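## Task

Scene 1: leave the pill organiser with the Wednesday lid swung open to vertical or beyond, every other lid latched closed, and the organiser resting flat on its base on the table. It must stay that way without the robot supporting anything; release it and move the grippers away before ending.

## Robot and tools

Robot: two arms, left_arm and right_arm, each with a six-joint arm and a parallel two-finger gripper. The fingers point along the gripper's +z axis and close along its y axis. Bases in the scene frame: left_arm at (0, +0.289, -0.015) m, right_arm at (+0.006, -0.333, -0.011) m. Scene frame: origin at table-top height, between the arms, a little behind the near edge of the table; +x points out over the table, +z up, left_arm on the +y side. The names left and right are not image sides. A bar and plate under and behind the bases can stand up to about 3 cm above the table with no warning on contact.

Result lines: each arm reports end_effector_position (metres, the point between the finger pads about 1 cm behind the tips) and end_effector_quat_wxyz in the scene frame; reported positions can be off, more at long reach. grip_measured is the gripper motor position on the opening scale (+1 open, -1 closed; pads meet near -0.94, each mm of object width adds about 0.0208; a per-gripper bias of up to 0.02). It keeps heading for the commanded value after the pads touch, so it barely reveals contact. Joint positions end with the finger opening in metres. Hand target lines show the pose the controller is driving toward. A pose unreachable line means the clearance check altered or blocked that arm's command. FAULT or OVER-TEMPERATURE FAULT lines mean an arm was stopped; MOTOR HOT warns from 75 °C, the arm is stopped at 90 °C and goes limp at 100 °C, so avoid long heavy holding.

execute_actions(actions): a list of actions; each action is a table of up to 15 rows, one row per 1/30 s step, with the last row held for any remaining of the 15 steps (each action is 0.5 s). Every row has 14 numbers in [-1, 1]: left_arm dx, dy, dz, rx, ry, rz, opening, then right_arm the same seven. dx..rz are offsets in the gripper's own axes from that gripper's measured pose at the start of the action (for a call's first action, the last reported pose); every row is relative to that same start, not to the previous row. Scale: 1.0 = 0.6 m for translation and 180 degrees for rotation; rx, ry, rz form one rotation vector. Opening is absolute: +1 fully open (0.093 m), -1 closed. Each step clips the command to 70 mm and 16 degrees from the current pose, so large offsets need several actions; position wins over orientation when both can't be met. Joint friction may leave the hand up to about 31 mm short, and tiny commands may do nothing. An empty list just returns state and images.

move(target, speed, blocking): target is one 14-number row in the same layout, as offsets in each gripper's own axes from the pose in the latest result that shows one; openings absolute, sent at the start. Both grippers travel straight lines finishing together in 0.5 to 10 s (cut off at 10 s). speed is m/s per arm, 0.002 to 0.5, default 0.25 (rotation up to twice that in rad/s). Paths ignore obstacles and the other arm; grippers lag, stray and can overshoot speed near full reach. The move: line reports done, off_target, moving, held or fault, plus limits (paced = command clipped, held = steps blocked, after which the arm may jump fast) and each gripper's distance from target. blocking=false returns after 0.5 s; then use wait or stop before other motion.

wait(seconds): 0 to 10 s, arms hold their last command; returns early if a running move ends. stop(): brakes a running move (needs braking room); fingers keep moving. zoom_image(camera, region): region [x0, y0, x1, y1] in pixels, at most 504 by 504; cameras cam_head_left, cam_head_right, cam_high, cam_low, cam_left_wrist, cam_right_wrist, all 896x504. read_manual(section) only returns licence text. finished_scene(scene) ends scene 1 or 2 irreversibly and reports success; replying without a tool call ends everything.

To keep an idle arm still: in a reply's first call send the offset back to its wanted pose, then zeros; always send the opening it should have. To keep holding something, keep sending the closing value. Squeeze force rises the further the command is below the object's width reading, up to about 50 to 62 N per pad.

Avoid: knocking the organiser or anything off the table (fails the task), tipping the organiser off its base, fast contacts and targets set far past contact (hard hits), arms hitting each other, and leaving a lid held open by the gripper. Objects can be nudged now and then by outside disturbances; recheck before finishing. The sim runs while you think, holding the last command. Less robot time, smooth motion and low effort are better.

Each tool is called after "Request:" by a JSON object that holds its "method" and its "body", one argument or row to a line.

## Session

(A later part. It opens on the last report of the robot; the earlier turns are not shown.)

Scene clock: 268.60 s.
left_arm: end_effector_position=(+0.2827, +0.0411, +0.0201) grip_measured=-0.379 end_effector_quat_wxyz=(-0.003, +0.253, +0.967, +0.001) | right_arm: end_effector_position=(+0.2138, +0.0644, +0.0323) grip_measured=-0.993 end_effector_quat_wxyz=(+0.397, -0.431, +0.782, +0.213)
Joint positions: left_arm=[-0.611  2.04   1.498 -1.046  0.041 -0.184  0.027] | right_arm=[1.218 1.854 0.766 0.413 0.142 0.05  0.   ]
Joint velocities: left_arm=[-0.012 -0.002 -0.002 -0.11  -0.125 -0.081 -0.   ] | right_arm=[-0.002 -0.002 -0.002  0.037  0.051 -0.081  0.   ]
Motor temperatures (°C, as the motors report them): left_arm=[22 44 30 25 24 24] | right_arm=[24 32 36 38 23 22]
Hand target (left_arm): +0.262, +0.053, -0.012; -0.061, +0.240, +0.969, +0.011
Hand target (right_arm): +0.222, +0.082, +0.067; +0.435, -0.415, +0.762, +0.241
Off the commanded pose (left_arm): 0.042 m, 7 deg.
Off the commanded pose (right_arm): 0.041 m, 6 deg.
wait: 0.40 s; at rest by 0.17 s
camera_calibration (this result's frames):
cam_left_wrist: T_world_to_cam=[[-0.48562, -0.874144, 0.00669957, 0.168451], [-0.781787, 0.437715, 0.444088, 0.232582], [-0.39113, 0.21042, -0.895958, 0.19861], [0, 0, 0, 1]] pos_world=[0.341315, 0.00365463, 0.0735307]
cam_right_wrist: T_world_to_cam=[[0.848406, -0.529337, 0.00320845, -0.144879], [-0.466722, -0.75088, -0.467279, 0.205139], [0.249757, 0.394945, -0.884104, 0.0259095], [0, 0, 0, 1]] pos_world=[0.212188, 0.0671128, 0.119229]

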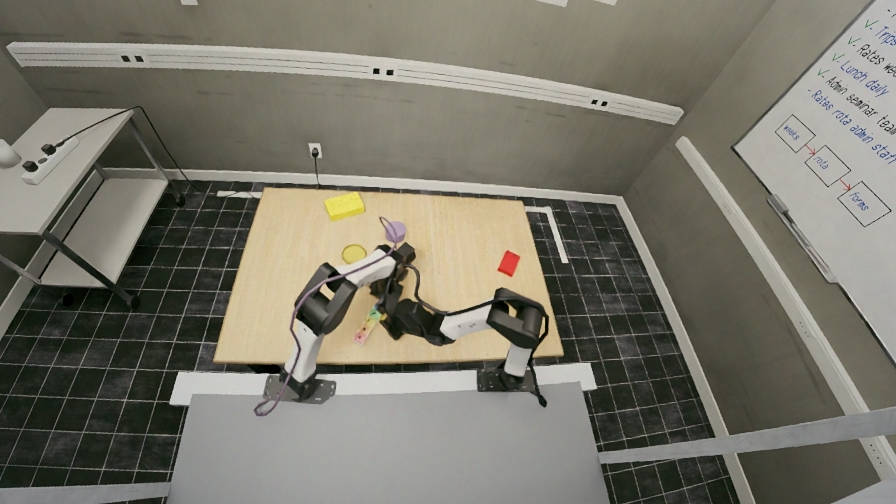

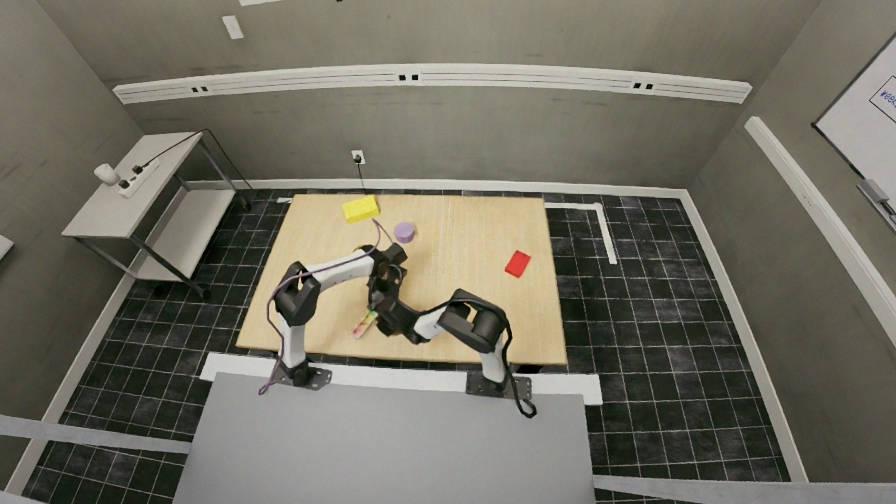

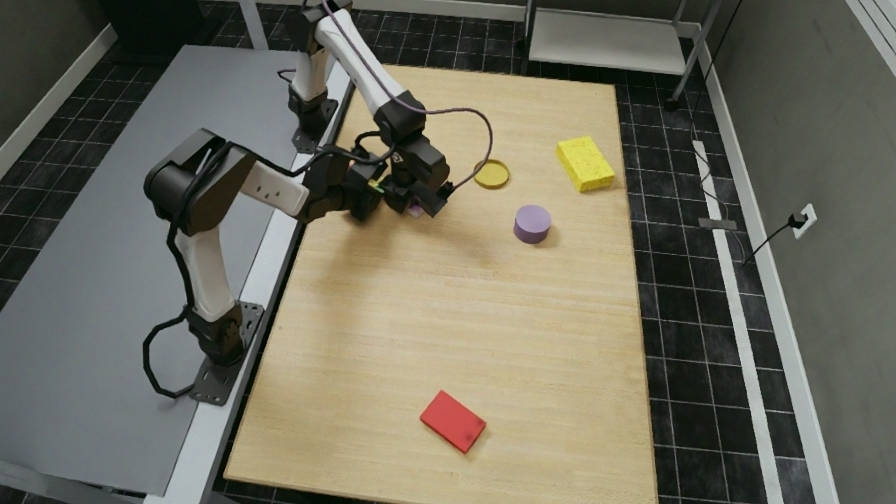

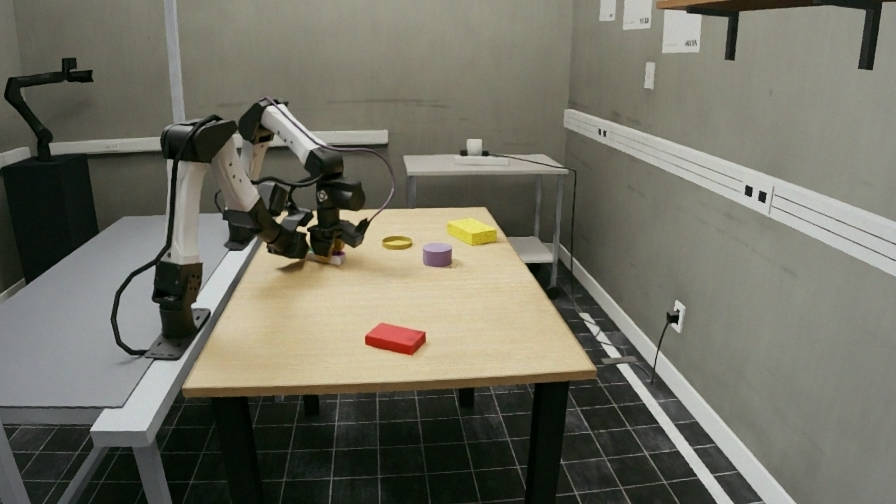

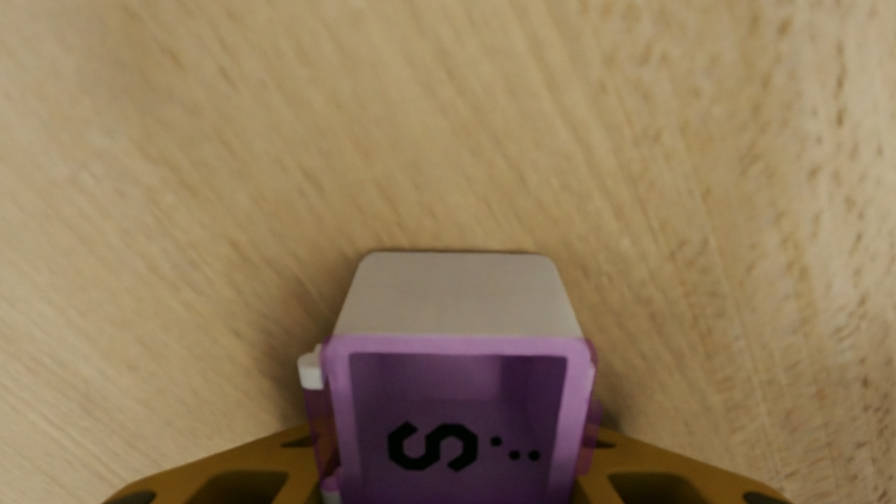

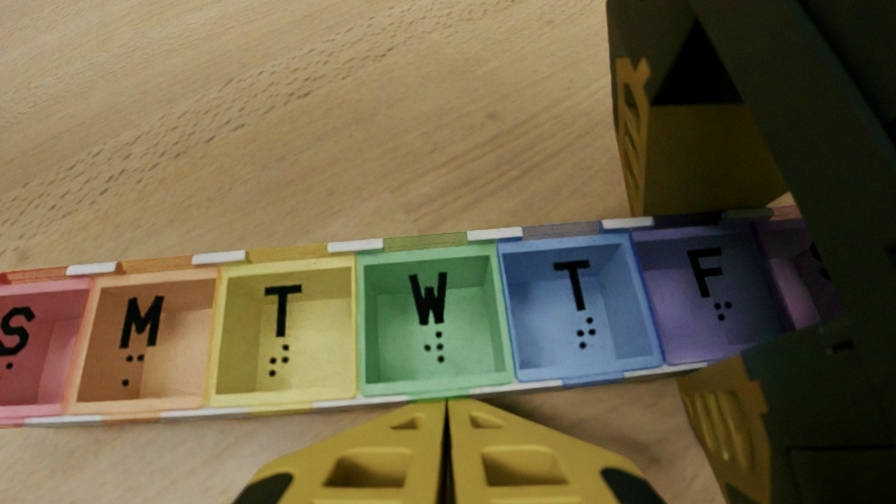

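Request:
{"method": "execute_actions", "body": {
  "actions": [
    [[0.039,-0.003,0.059,0.0046,0.037,-0.0095,-0.4, -0.0639,0.0039,-0.0076,-0.0017,-0.0337,0.0048,-1],[0.039,-0.0034,0.059,0.005,0.037,-0.0098,-0.4, -0.0663,0.004,-0.008,-0.0018,-0.0356,0.005,-1],[0.039,-0.0038,0.059,0.0055,0.037,-0.01,-0.4, -0.0687,0.0041,-0.0083,-0.0019,-0.0375,0.0053,-1],[0.039,-0.0042,0.059,0.006,0.037,-0.0103,-0.4, -0.0711,0.0042,-0.0087,-0.002,-0.0393,0.0056,-1],[0.039,-0.0046,0.059,0.0064,0.037,-0.0105,-0.4, -0.0735,0.0043,-0.009,-0.0021,-0.0412,0.0058,-1],[0.039,-0.005,0.059,0.0069,0.037,-0.0108,-0.4, -0.0759,0.0044,-0.0094,-0.0022,-0.0431,0.0061,-1],[0.039,-0.0054,0.059,0.0073,0.037,-0.011,-0.4, -0.0783,0.0045,-0.0097,-0.0023,-0.045,0.0064,-1],[0.039,-0.0058,0.059,0.0078,0.037,-0.0113,-0.4, -0.0807,0.0045,-0.0101,-0.0023,-0.0469,0.0066,-1],[0.039,-0.0062,0.059,0.0083,0.037,-0.0115,-0.4, -0.0831,0.0046,-0.0104,-0.0024,-0.0488,0.0069,-1],[0.039,-0.0066,0.059,0.0087,0.037,-0.0118,-0.4, -0.0855,0.0047,-0.0108,-0.0025,-0.0507,0.0072,-1],[0.039,-0.007,0.059,0.0092,0.037,-0.012,-0.4, -0.0879,0.0048,-0.0111,-0.0026,-0.0526,0.0074,-1],[0.039,-0.0074,0.059,0.0096,0.037,-0.0123,-0.4, -0.0903,0.0049,-0.0115,-0.0027,-0.0544,0.0077,-1],[0.039,-0.0078,0.059,0.0101,0.037,-0.0125,-0.4, -0.0927,0.005,-0.0118,-0.0028,-0.0563,0.008,-1],[0.039,-0.0082,0.059,0.0105,0.037,-0.0128,-0.4, -0.0951,0.0051,-0.0122,-0.0029,-0.0582,0.0082,-1],[0.039,-0.0085,0.059,0.011,0.037,-0.013,-0.4, -0.0975,0.0052,-0.0125,-0.003,-0.0601,0.0085,-1]]
  ]
}}

Request:
{"method": "wait", "body": {
  "seconds": 0.4
}}

Scene clock: 285.77 s.
left_arm: end_effector_position=(+0.2824, +0.0408, +0.0201) grip_measured=-0.379 end_effector_quat_wxyz=(-0.004, +0.250, +0.968, +0.000) | right_arm: end_effector_position=(+0.2139, +0.0644, +0.0330) grip_measured=-0.993 end_effector_quat_wxyz=(+0.398, -0.431, +0.782, +0.213)
Joint positions: left_arm=[-0.611  2.04   1.498 -1.046  0.043 -0.191  0.027] | right_arm=[1.218 1.852 0.766 0.412 0.142 0.05  0.   ]
Joint velocities: left_arm=[-0.002  0.002  0.002 -0.037 -0.022  0.037  0.   ] | right_arm=[-0.012  0.002 -0.002  0.081  0.007 -0.066  0.   ]
Motor temperatures (°C, as the motors report them): left_arm=[22 42 29 25 24 24] | right_arm=[24 36 38 40 23 22]
Hand target (left_arm): +0.259, +0.049, -0.012; -0.064, +0.231, +0.971, +0.001
Hand target (right_arm): +0.225, +0.086, +0.085; +0.463, -0.400, +0.747, +0.260
Off the commanded pose (left_arm): 0.043 m, 7 deg.
Off the commanded pose (right_arm): 0.058 m, 11 deg.
camera_calibration (this result's frames):
cam_left_wrist: T_world_to_cam=[[-0.47958, -0.877453, 0.00889494, 0.166458], [-0.784142, 0.433086, 0.444474, 0.233364], [-0.393857, 0.206186, -0.895748, 0.199515], [0, 0, 0, 1]] pos_world=[0.341401, 0.00385507, 0.07351]
cam_right_wrist: T_world_to_cam=[[0.848376, -0.529385, 0.00300632, -0.14488], [-0.466466, -0.750206, -0.468615, 0.205507], [0.250333, 0.39616, -0.883397, 0.0263089], [0, 0, 0, 1]] pos_world=[0.212189, 0.0670531, 0.119981]

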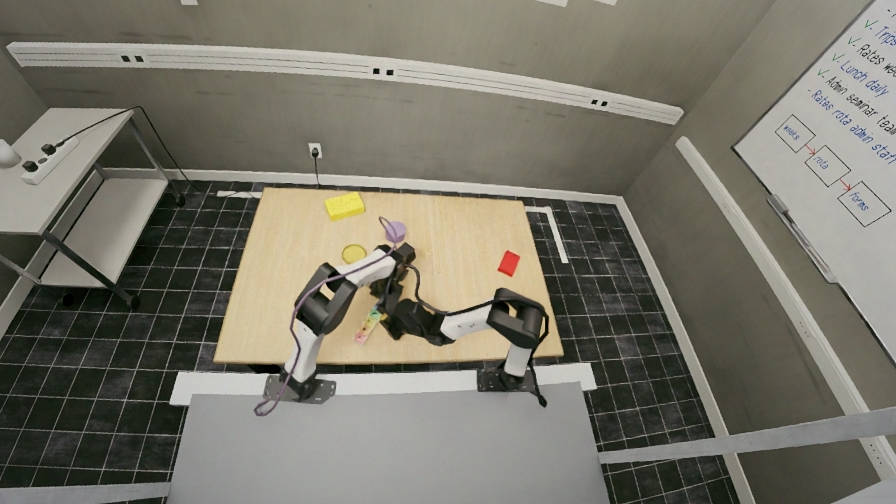

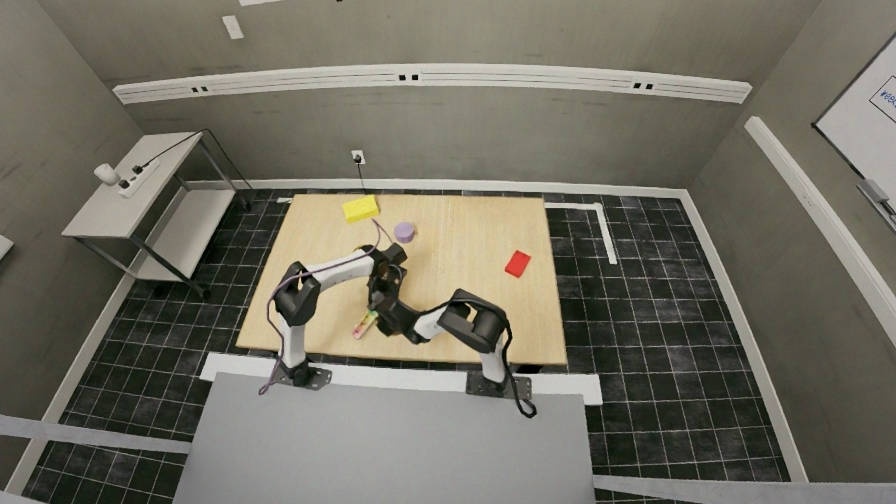

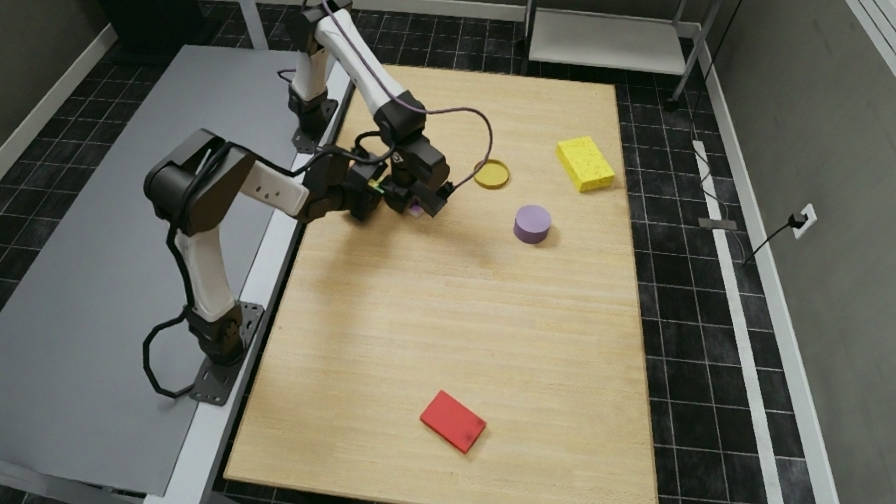

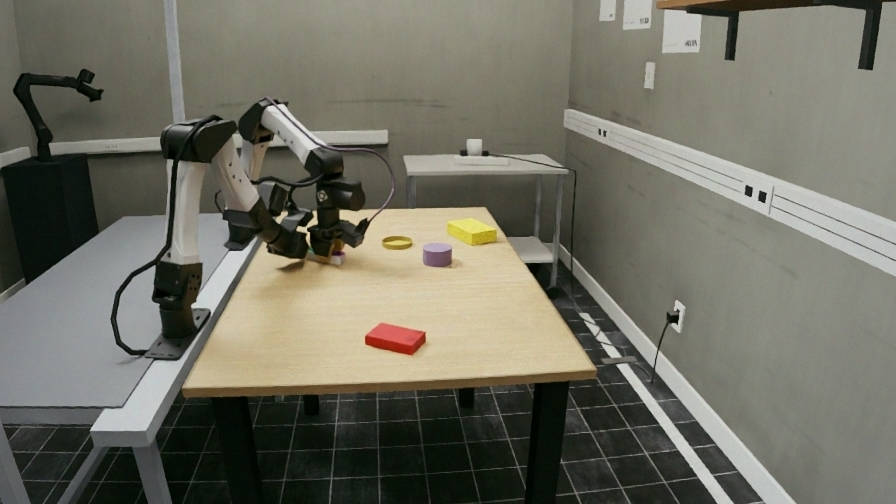

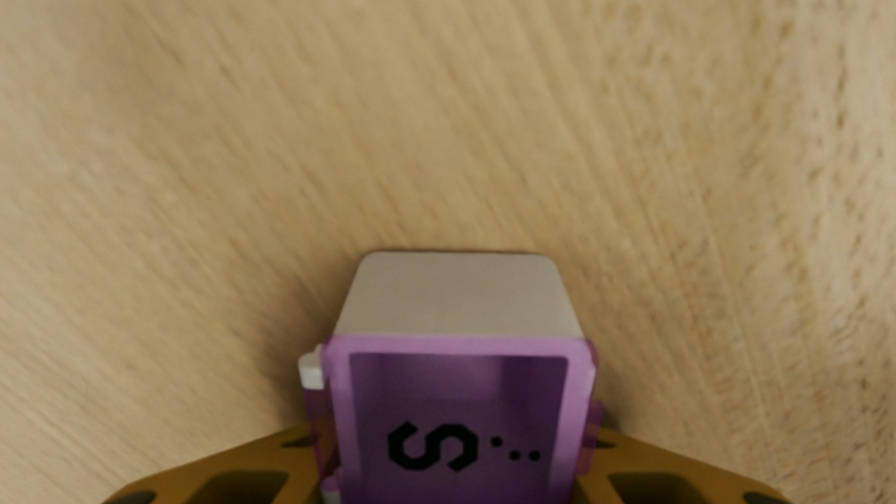

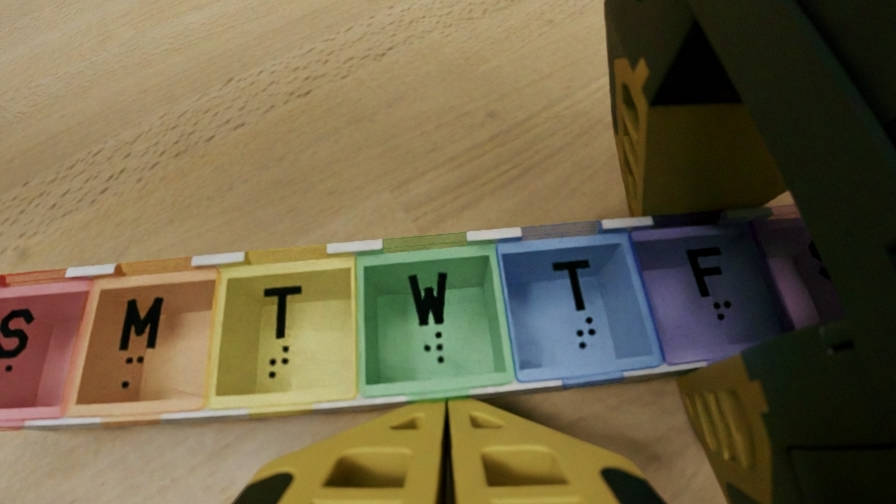

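Scene clock: 286.17 s.
left_arm: end_effector_position=(+0.2824, +0.0408, +0.0201) grip_measured=-0.379 end_effector_quat_wxyz=(-0.004, +0.250, +0.968, +0.000) | right_arm: end_effector_position=(+0.2139, +0.0644, +0.0330) grip_measured=-0.993 end_effector_quat_wxyz=(+0.398, -0.431, +0.782, +0.213)
Joint positions: left_arm=[-0.611  2.04   1.498 -1.046  0.043 -0.191  0.027] | right_arm=[1.218 1.852 0.766 0.412 0.142 0.05  0.   ]
Joint velocities: left_arm=[-0.007 -0.022 -0.022 -0.007  0.022  0.007 -0.001] | right_arm=[-0.017  0.007 -0.032 -0.037 -0.037  0.051  0.   ]
Motor temperatures (°C, as the motors report them): left_arm=[22 42 29 25 24 24] | right_arm=[24 36 38 40 23 22]
Hand target (left_arm): +0.259, +0.049, -0.012; -0.064, +0.231, +0.971, +0.001
Hand target (right_arm): +0.225, +0.086, +0.085; +0.463, -0.400, +0.747, +0.260
Off the commanded pose (left_arm): 0.043 m, 7 deg.
Off the commanded pose (right_arm): 0.058 m, 11 deg.
wait: 0.40 s; at rest by 0.17 s
camera_calibration (this result's frames):
cam_left_wrist: T_world_to_cam=[[-0.47958, -0.877453, 0.00889494, 0.166458], [-0.784142, 0.433086, 0.444474, 0.233364], [-0.393857, 0.206186, -0.895748, 0.199515], [0, 0, 0, 1]] pos_world=[0.341401, 0.00385507, 0.07351]
cam_right_wrist: T_world_to_cam=[[0.848376, -0.529385, 0.00300632, -0.14488], [-0.466466, -0.750206, -0.468615, 0.205507], [0.250333, 0.39616, -0.883397, 0.0263089], [0, 0, 0, 1]] pos_world=[0.212189, 0.0670531, 0.119981]

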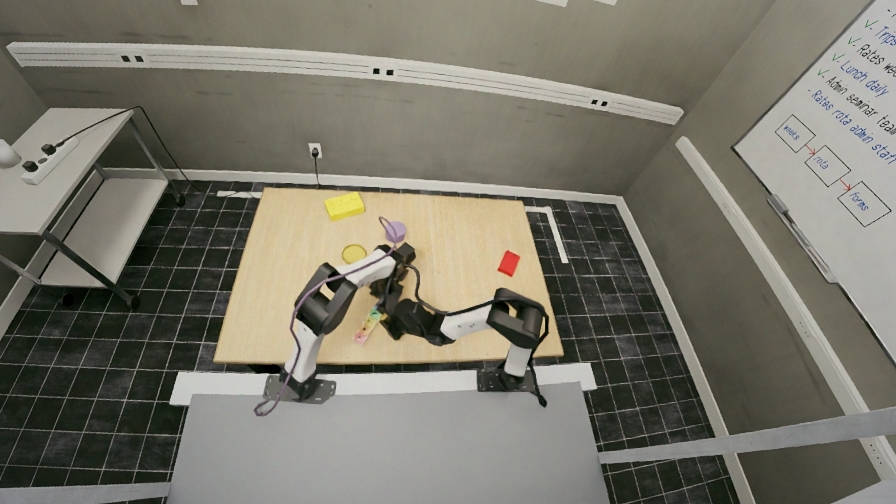

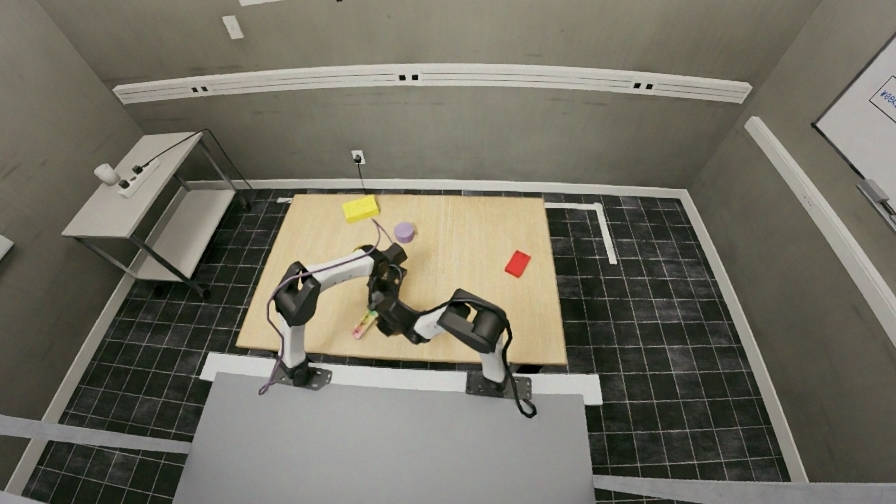

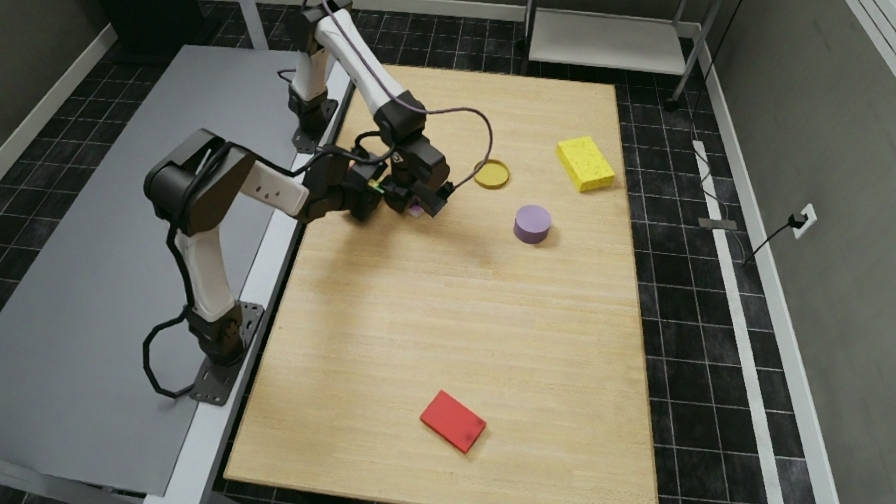

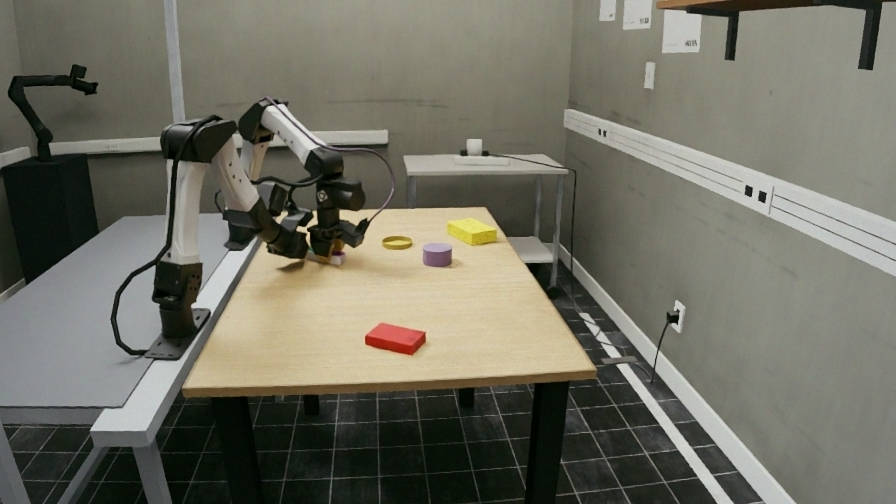

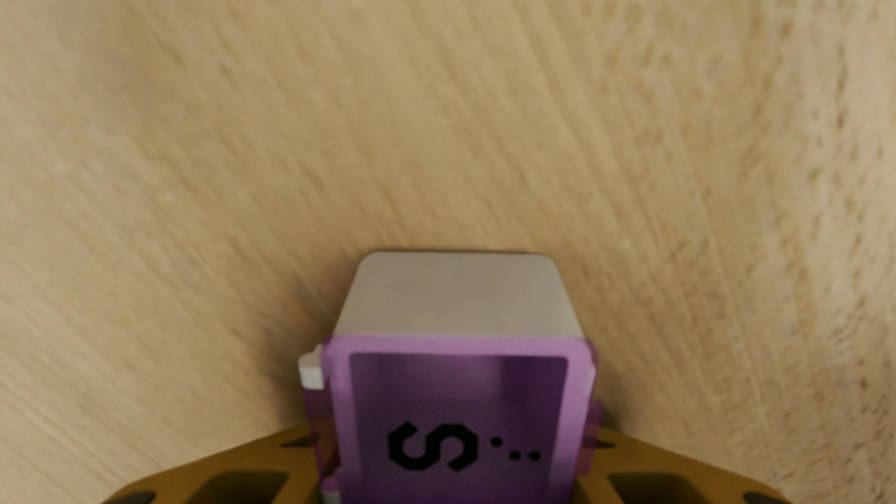

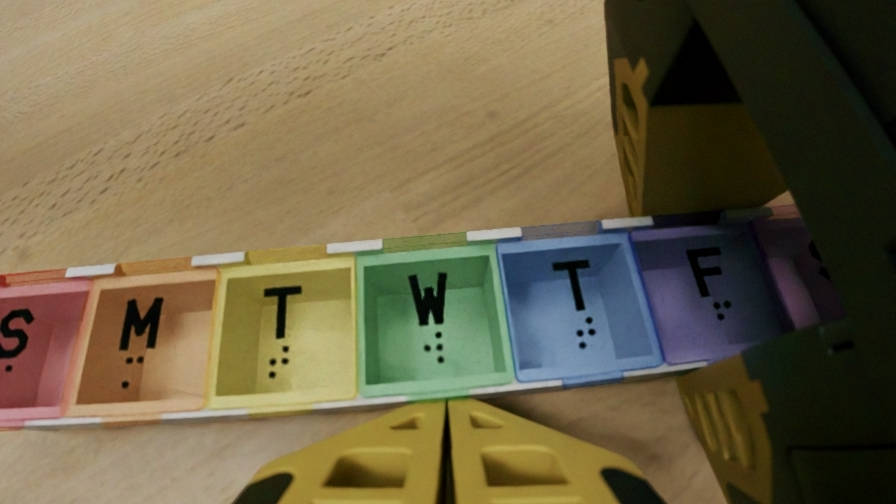

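Request:
{"method": "execute_actions", "body": {
  "actions": [
    [[0.039,-0.006,0.059,0.008,0.037,-0.010,-0.4, -0.0973,0.005,-0.0129,-0.003,-0.0606,0.0086,-1],[0.039,-0.004,0.059,0.006,0.037,-0.009,-0.4, -0.098,0.0049,-0.0138,-0.0031,-0.0612,0.0087,-1],[0.039,-0.002,0.059,0.004,0.037,-0.008,-0.4, -0.0988,0.0048,-0.0148,-0.0031,-0.0619,0.0088,-1],[0.039,0.0,0.059,0.001,0.037,-0.007,-0.4, -0.0996,0.0047,-0.0157,-0.0031,-0.0625,0.0088,-1],[0.039,0.002,0.059,-0.001,0.037,-0.006,-0.4, -0.1003,0.0047,-0.0166,-0.0032,-0.0631,0.0089,-1],[0.039,0.0027,0.059,-0.0017,0.037,-0.005,-0.4, -0.1011,0.0046,-0.0175,-0.0032,-0.0637,0.009,-1],[0.039,0.0027,0.059,-0.0017,0.037,-0.005,-0.4, -0.1019,0.0045,-0.0184,-0.0032,-0.0643,0.0091,-1],[0.039,0.0027,0.059,-0.0017,0.037,-0.005,-0.4, -0.1026,0.0045,-0.0194,-0.0033,-0.065,0.0092,-1],[0.039,0.0027,0.059,-0.0017,0.037,-0.005,-0.4, -0.1034,0.0044,-0.0203,-0.0033,-0.0656,0.0093,-1],[0.039,0.0027,0.059,-0.0017,0.037,-0.005,-0.4, -0.1042,0.0043,-0.0212,-0.0033,-0.0662,0.0094,-1],[0.039,0.0027,0.059,-0.0017,0.037,-0.005,-0.4, -0.1049,0.0043,-0.0221,-0.0034,-0.0668,0.0095,-1],[0.039,0.0027,0.059,-0.0017,0.037,-0.005,-0.4, -0.1057,0.0042,-0.023,-0.0034,-0.0674,0.0095,-1],[0.039,0.0027,0.059,-0.0017,0.037,-0.005,-0.4, -0.1065,0.0041,-0.024,-0.0034,-0.0681,0.0096,-1],[0.039,0.0027,0.059,-0.0017,0.037,-0.005,-0.4, -0.1072,0.0041,-0.0249,-0.0035,-0.0687,0.0097,-1],[0.039,0.0027,0.059,-0.0017,0.037,-0.005,-0.4, -0.108,0.004,-0.0258,-0.0035,-0.0693,0.0098,-1]]
  ]
}}

Request:
{"method": "wait", "body": {
  "seconds": 0.4
}}

Scene clock: 302.37 s.
left_arm: end_effector_position=(+0.2828, +0.0414, +0.0201) grip_measured=-0.379 end_effector_quat_wxyz=(-0.003, +0.250, +0.968, +0.002) | right_arm: end_effector_position=(+0.2197, +0.0744, +0.0679) grip_measured=-0.993 end_effector_quat_wxyz=(+0.439, -0.412, +0.760, +0.243)
Joint positions: left_arm=[-0.611  2.04   1.498 -1.046  0.039 -0.191  0.027] | right_arm=[1.218 1.804 0.766 0.48  0.142 0.05  0.   ]
Joint velocities: left_arm=[-0.007 -0.012  0.012  0.051 -0.007  0.007 -0.   ] | right_arm=[ 0.002 -0.173 -0.012  0.52  -0.051 -0.022  0.   ]
Motor temperatures (°C, as the motors report them): left_arm=[22 40 28 25 24 24] | right_arm=[24 40 38 45 23 22]
Hand target (left_arm): +0.262, +0.054, -0.012; -0.060, +0.241, +0.969, +0.018
Hand target (right_arm): +0.225, +0.086, +0.095; +0.474, -0.395, +0.740, +0.267
Off the commanded pose (left_arm): 0.042 m, 7 deg.
Off the commanded pose (right_arm): 0.030 m, 6 deg.
camera_calibration (this result's frames):
cam_left_wrist: T_world_to_cam=[[-0.479945, -0.877286, 0.00470769, 0.16735], [-0.785036, 0.43186, 0.44409, 0.233714], [-0.391627, 0.209443, -0.89597, 0.19878], [0, 0, 0, 1]] pos_world=[0.34164, 0.00424836, 0.0735234]
cam_right_wrist: T_world_to_cam=[[0.846502, -0.532236, -0.0126231, -0.142958], [-0.444478, -0.693478, -0.567033, 0.229648], [0.293042, 0.485606, -0.823598, 0.0316176], [0, 0, 0, 1]] pos_world=[0.213822, 0.0678148, 0.154454]

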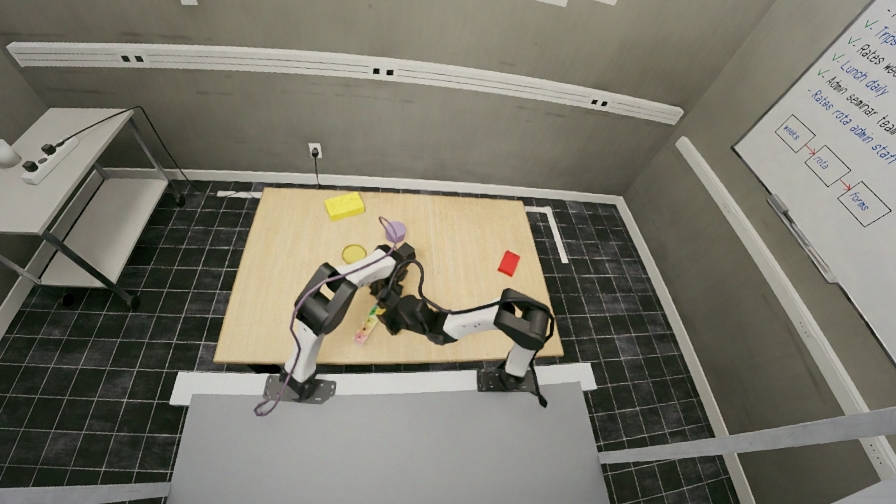

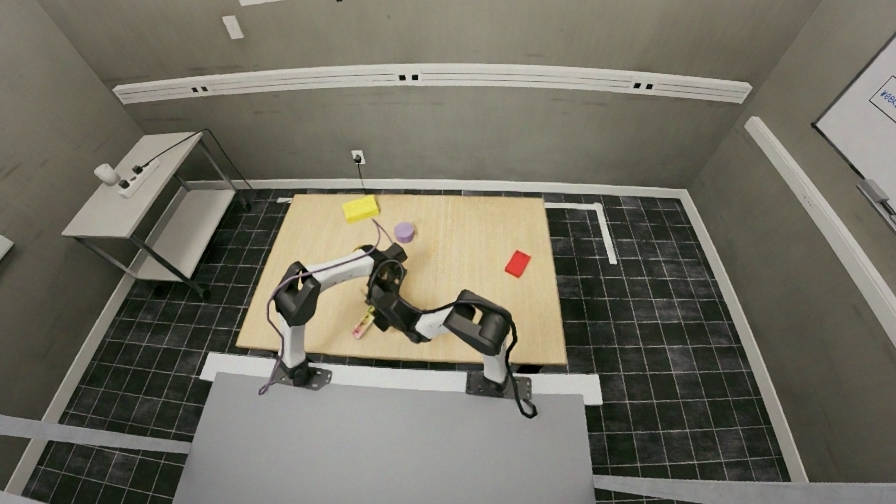

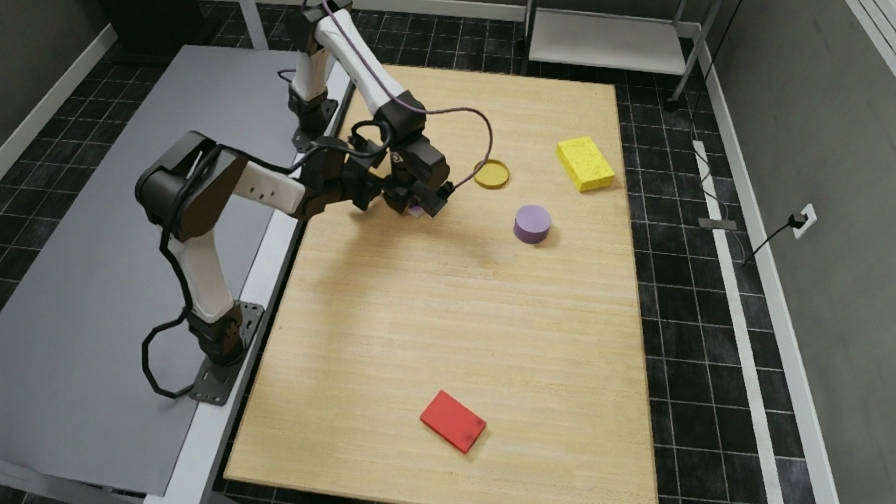

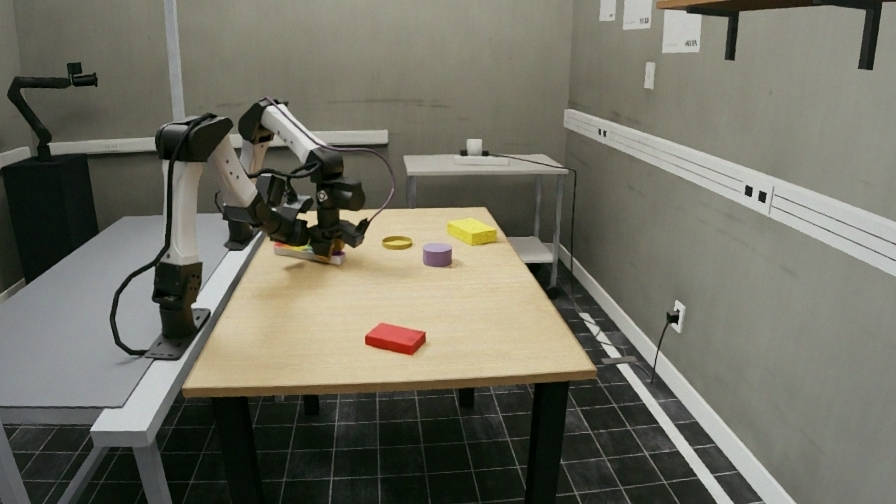

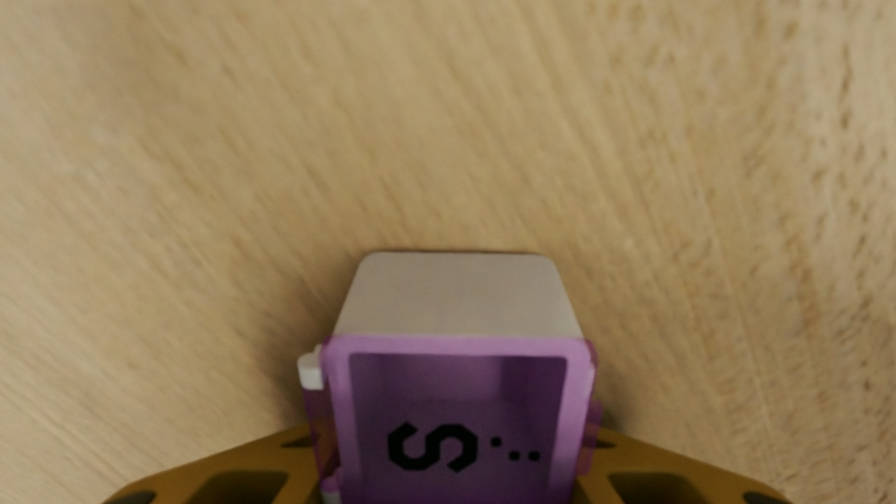

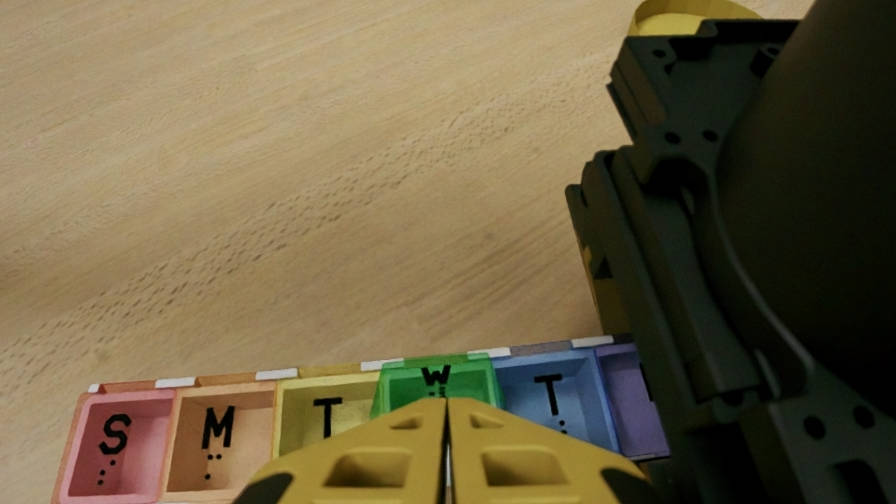

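Scene clock: 302.77 s.
left_arm: end_effector_position=(+0.2828, +0.0414, +0.0201) grip_measured=-0.379 end_effector_quat_wxyz=(-0.003, +0.250, +0.968, +0.002) | right_arm: end_effector_position=(+0.2224, +0.0794, +0.0810) grip_measured=-0.993 end_effector_quat_wxyz=(+0.458, -0.403, +0.750, +0.257)
Joint positions: left_arm=[-0.611  2.04   1.498 -1.046  0.039 -0.191  0.027] | right_arm=[1.218 1.797 0.766 0.529 0.142 0.05  0.   ]
Joint velocities: left_arm=[-0.002  0.002 -0.002  0.051  0.066  0.095  0.   ] | right_arm=[ 0.007 -0.002 -0.002 -0.037  0.007  0.022  0.   ]
Motor temperatures (°C, as the motors report them): left_arm=[22 40 28 25 24 24] | right_arm=[24 40 38 45 23 22]
Hand target (left_arm): +0.262, +0.054, -0.012; -0.060, +0.241, +0.969, +0.018
Hand target (right_arm): +0.225, +0.086, +0.095; +0.474, -0.395, +0.740, +0.267
Off the commanded pose (left_arm): 0.042 m, 7 deg.
Off the commanded pose (right_arm): 0.016 m, 3 deg.
wait: 0.40 s; at rest by 0.37 s
camera_calibration (this result's frames):
cam_left_wrist: T_world_to_cam=[[-0.479945, -0.877286, 0.00470769, 0.16735], [-0.785036, 0.43186, 0.44409, 0.233714], [-0.391627, 0.209443, -0.89597, 0.19878], [0, 0, 0, 1]] pos_world=[0.34164, 0.00424836, 0.0735234]
cam_right_wrist: T_world_to_cam=[[0.845876, -0.532999, -0.0201144, -0.141654], [-0.432414, -0.663192, -0.610897, 0.240274], [0.312268, 0.525441, -0.791455, 0.0291721], [0, 0, 0, 1]] pos_world=[0.21461, 0.0685179, 0.167022]

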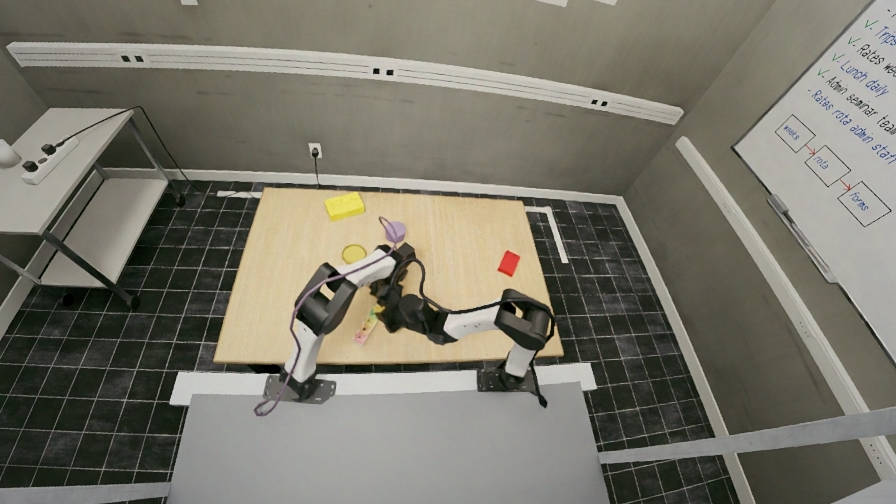

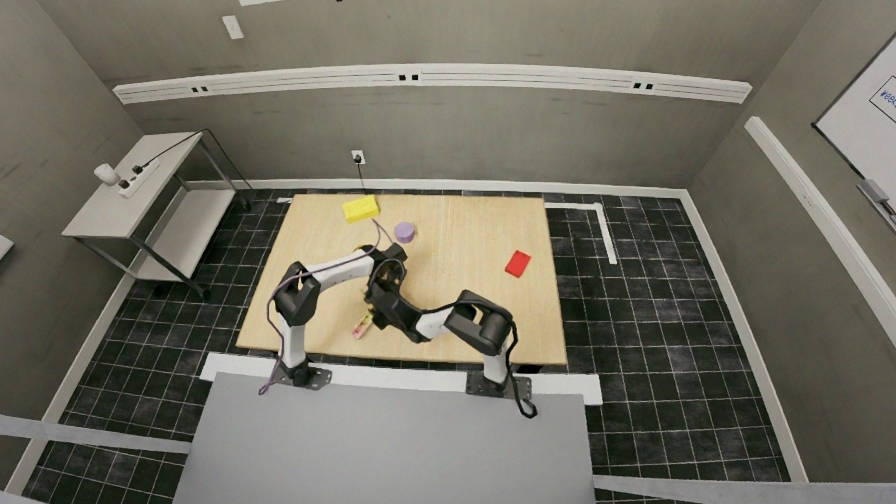

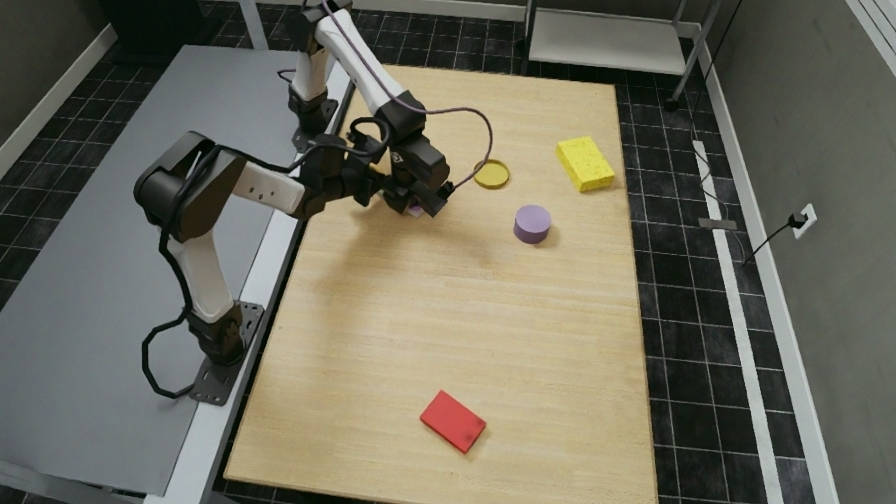

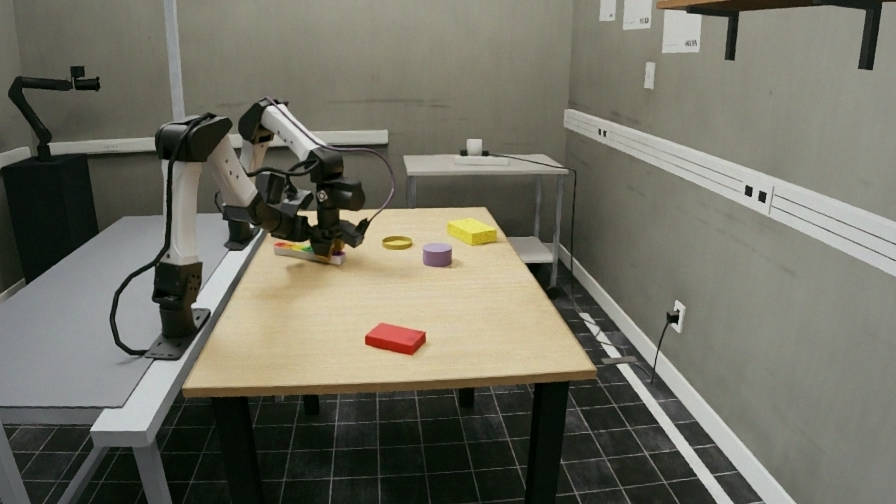

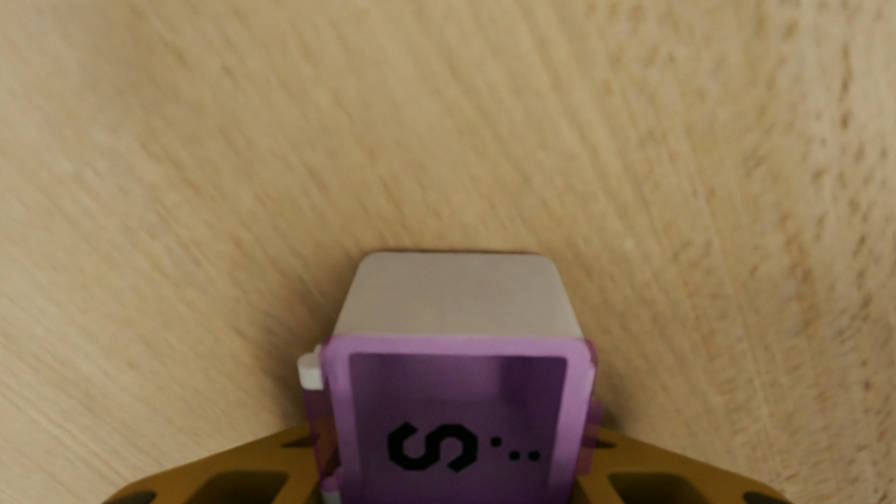

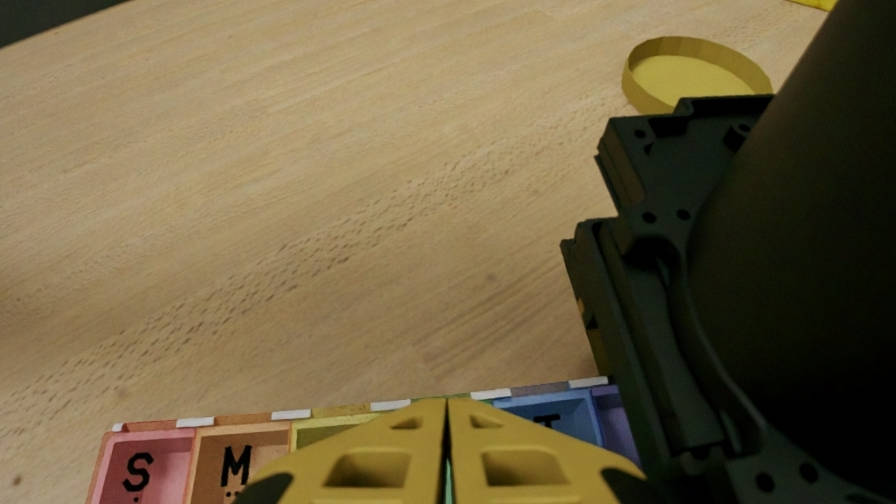

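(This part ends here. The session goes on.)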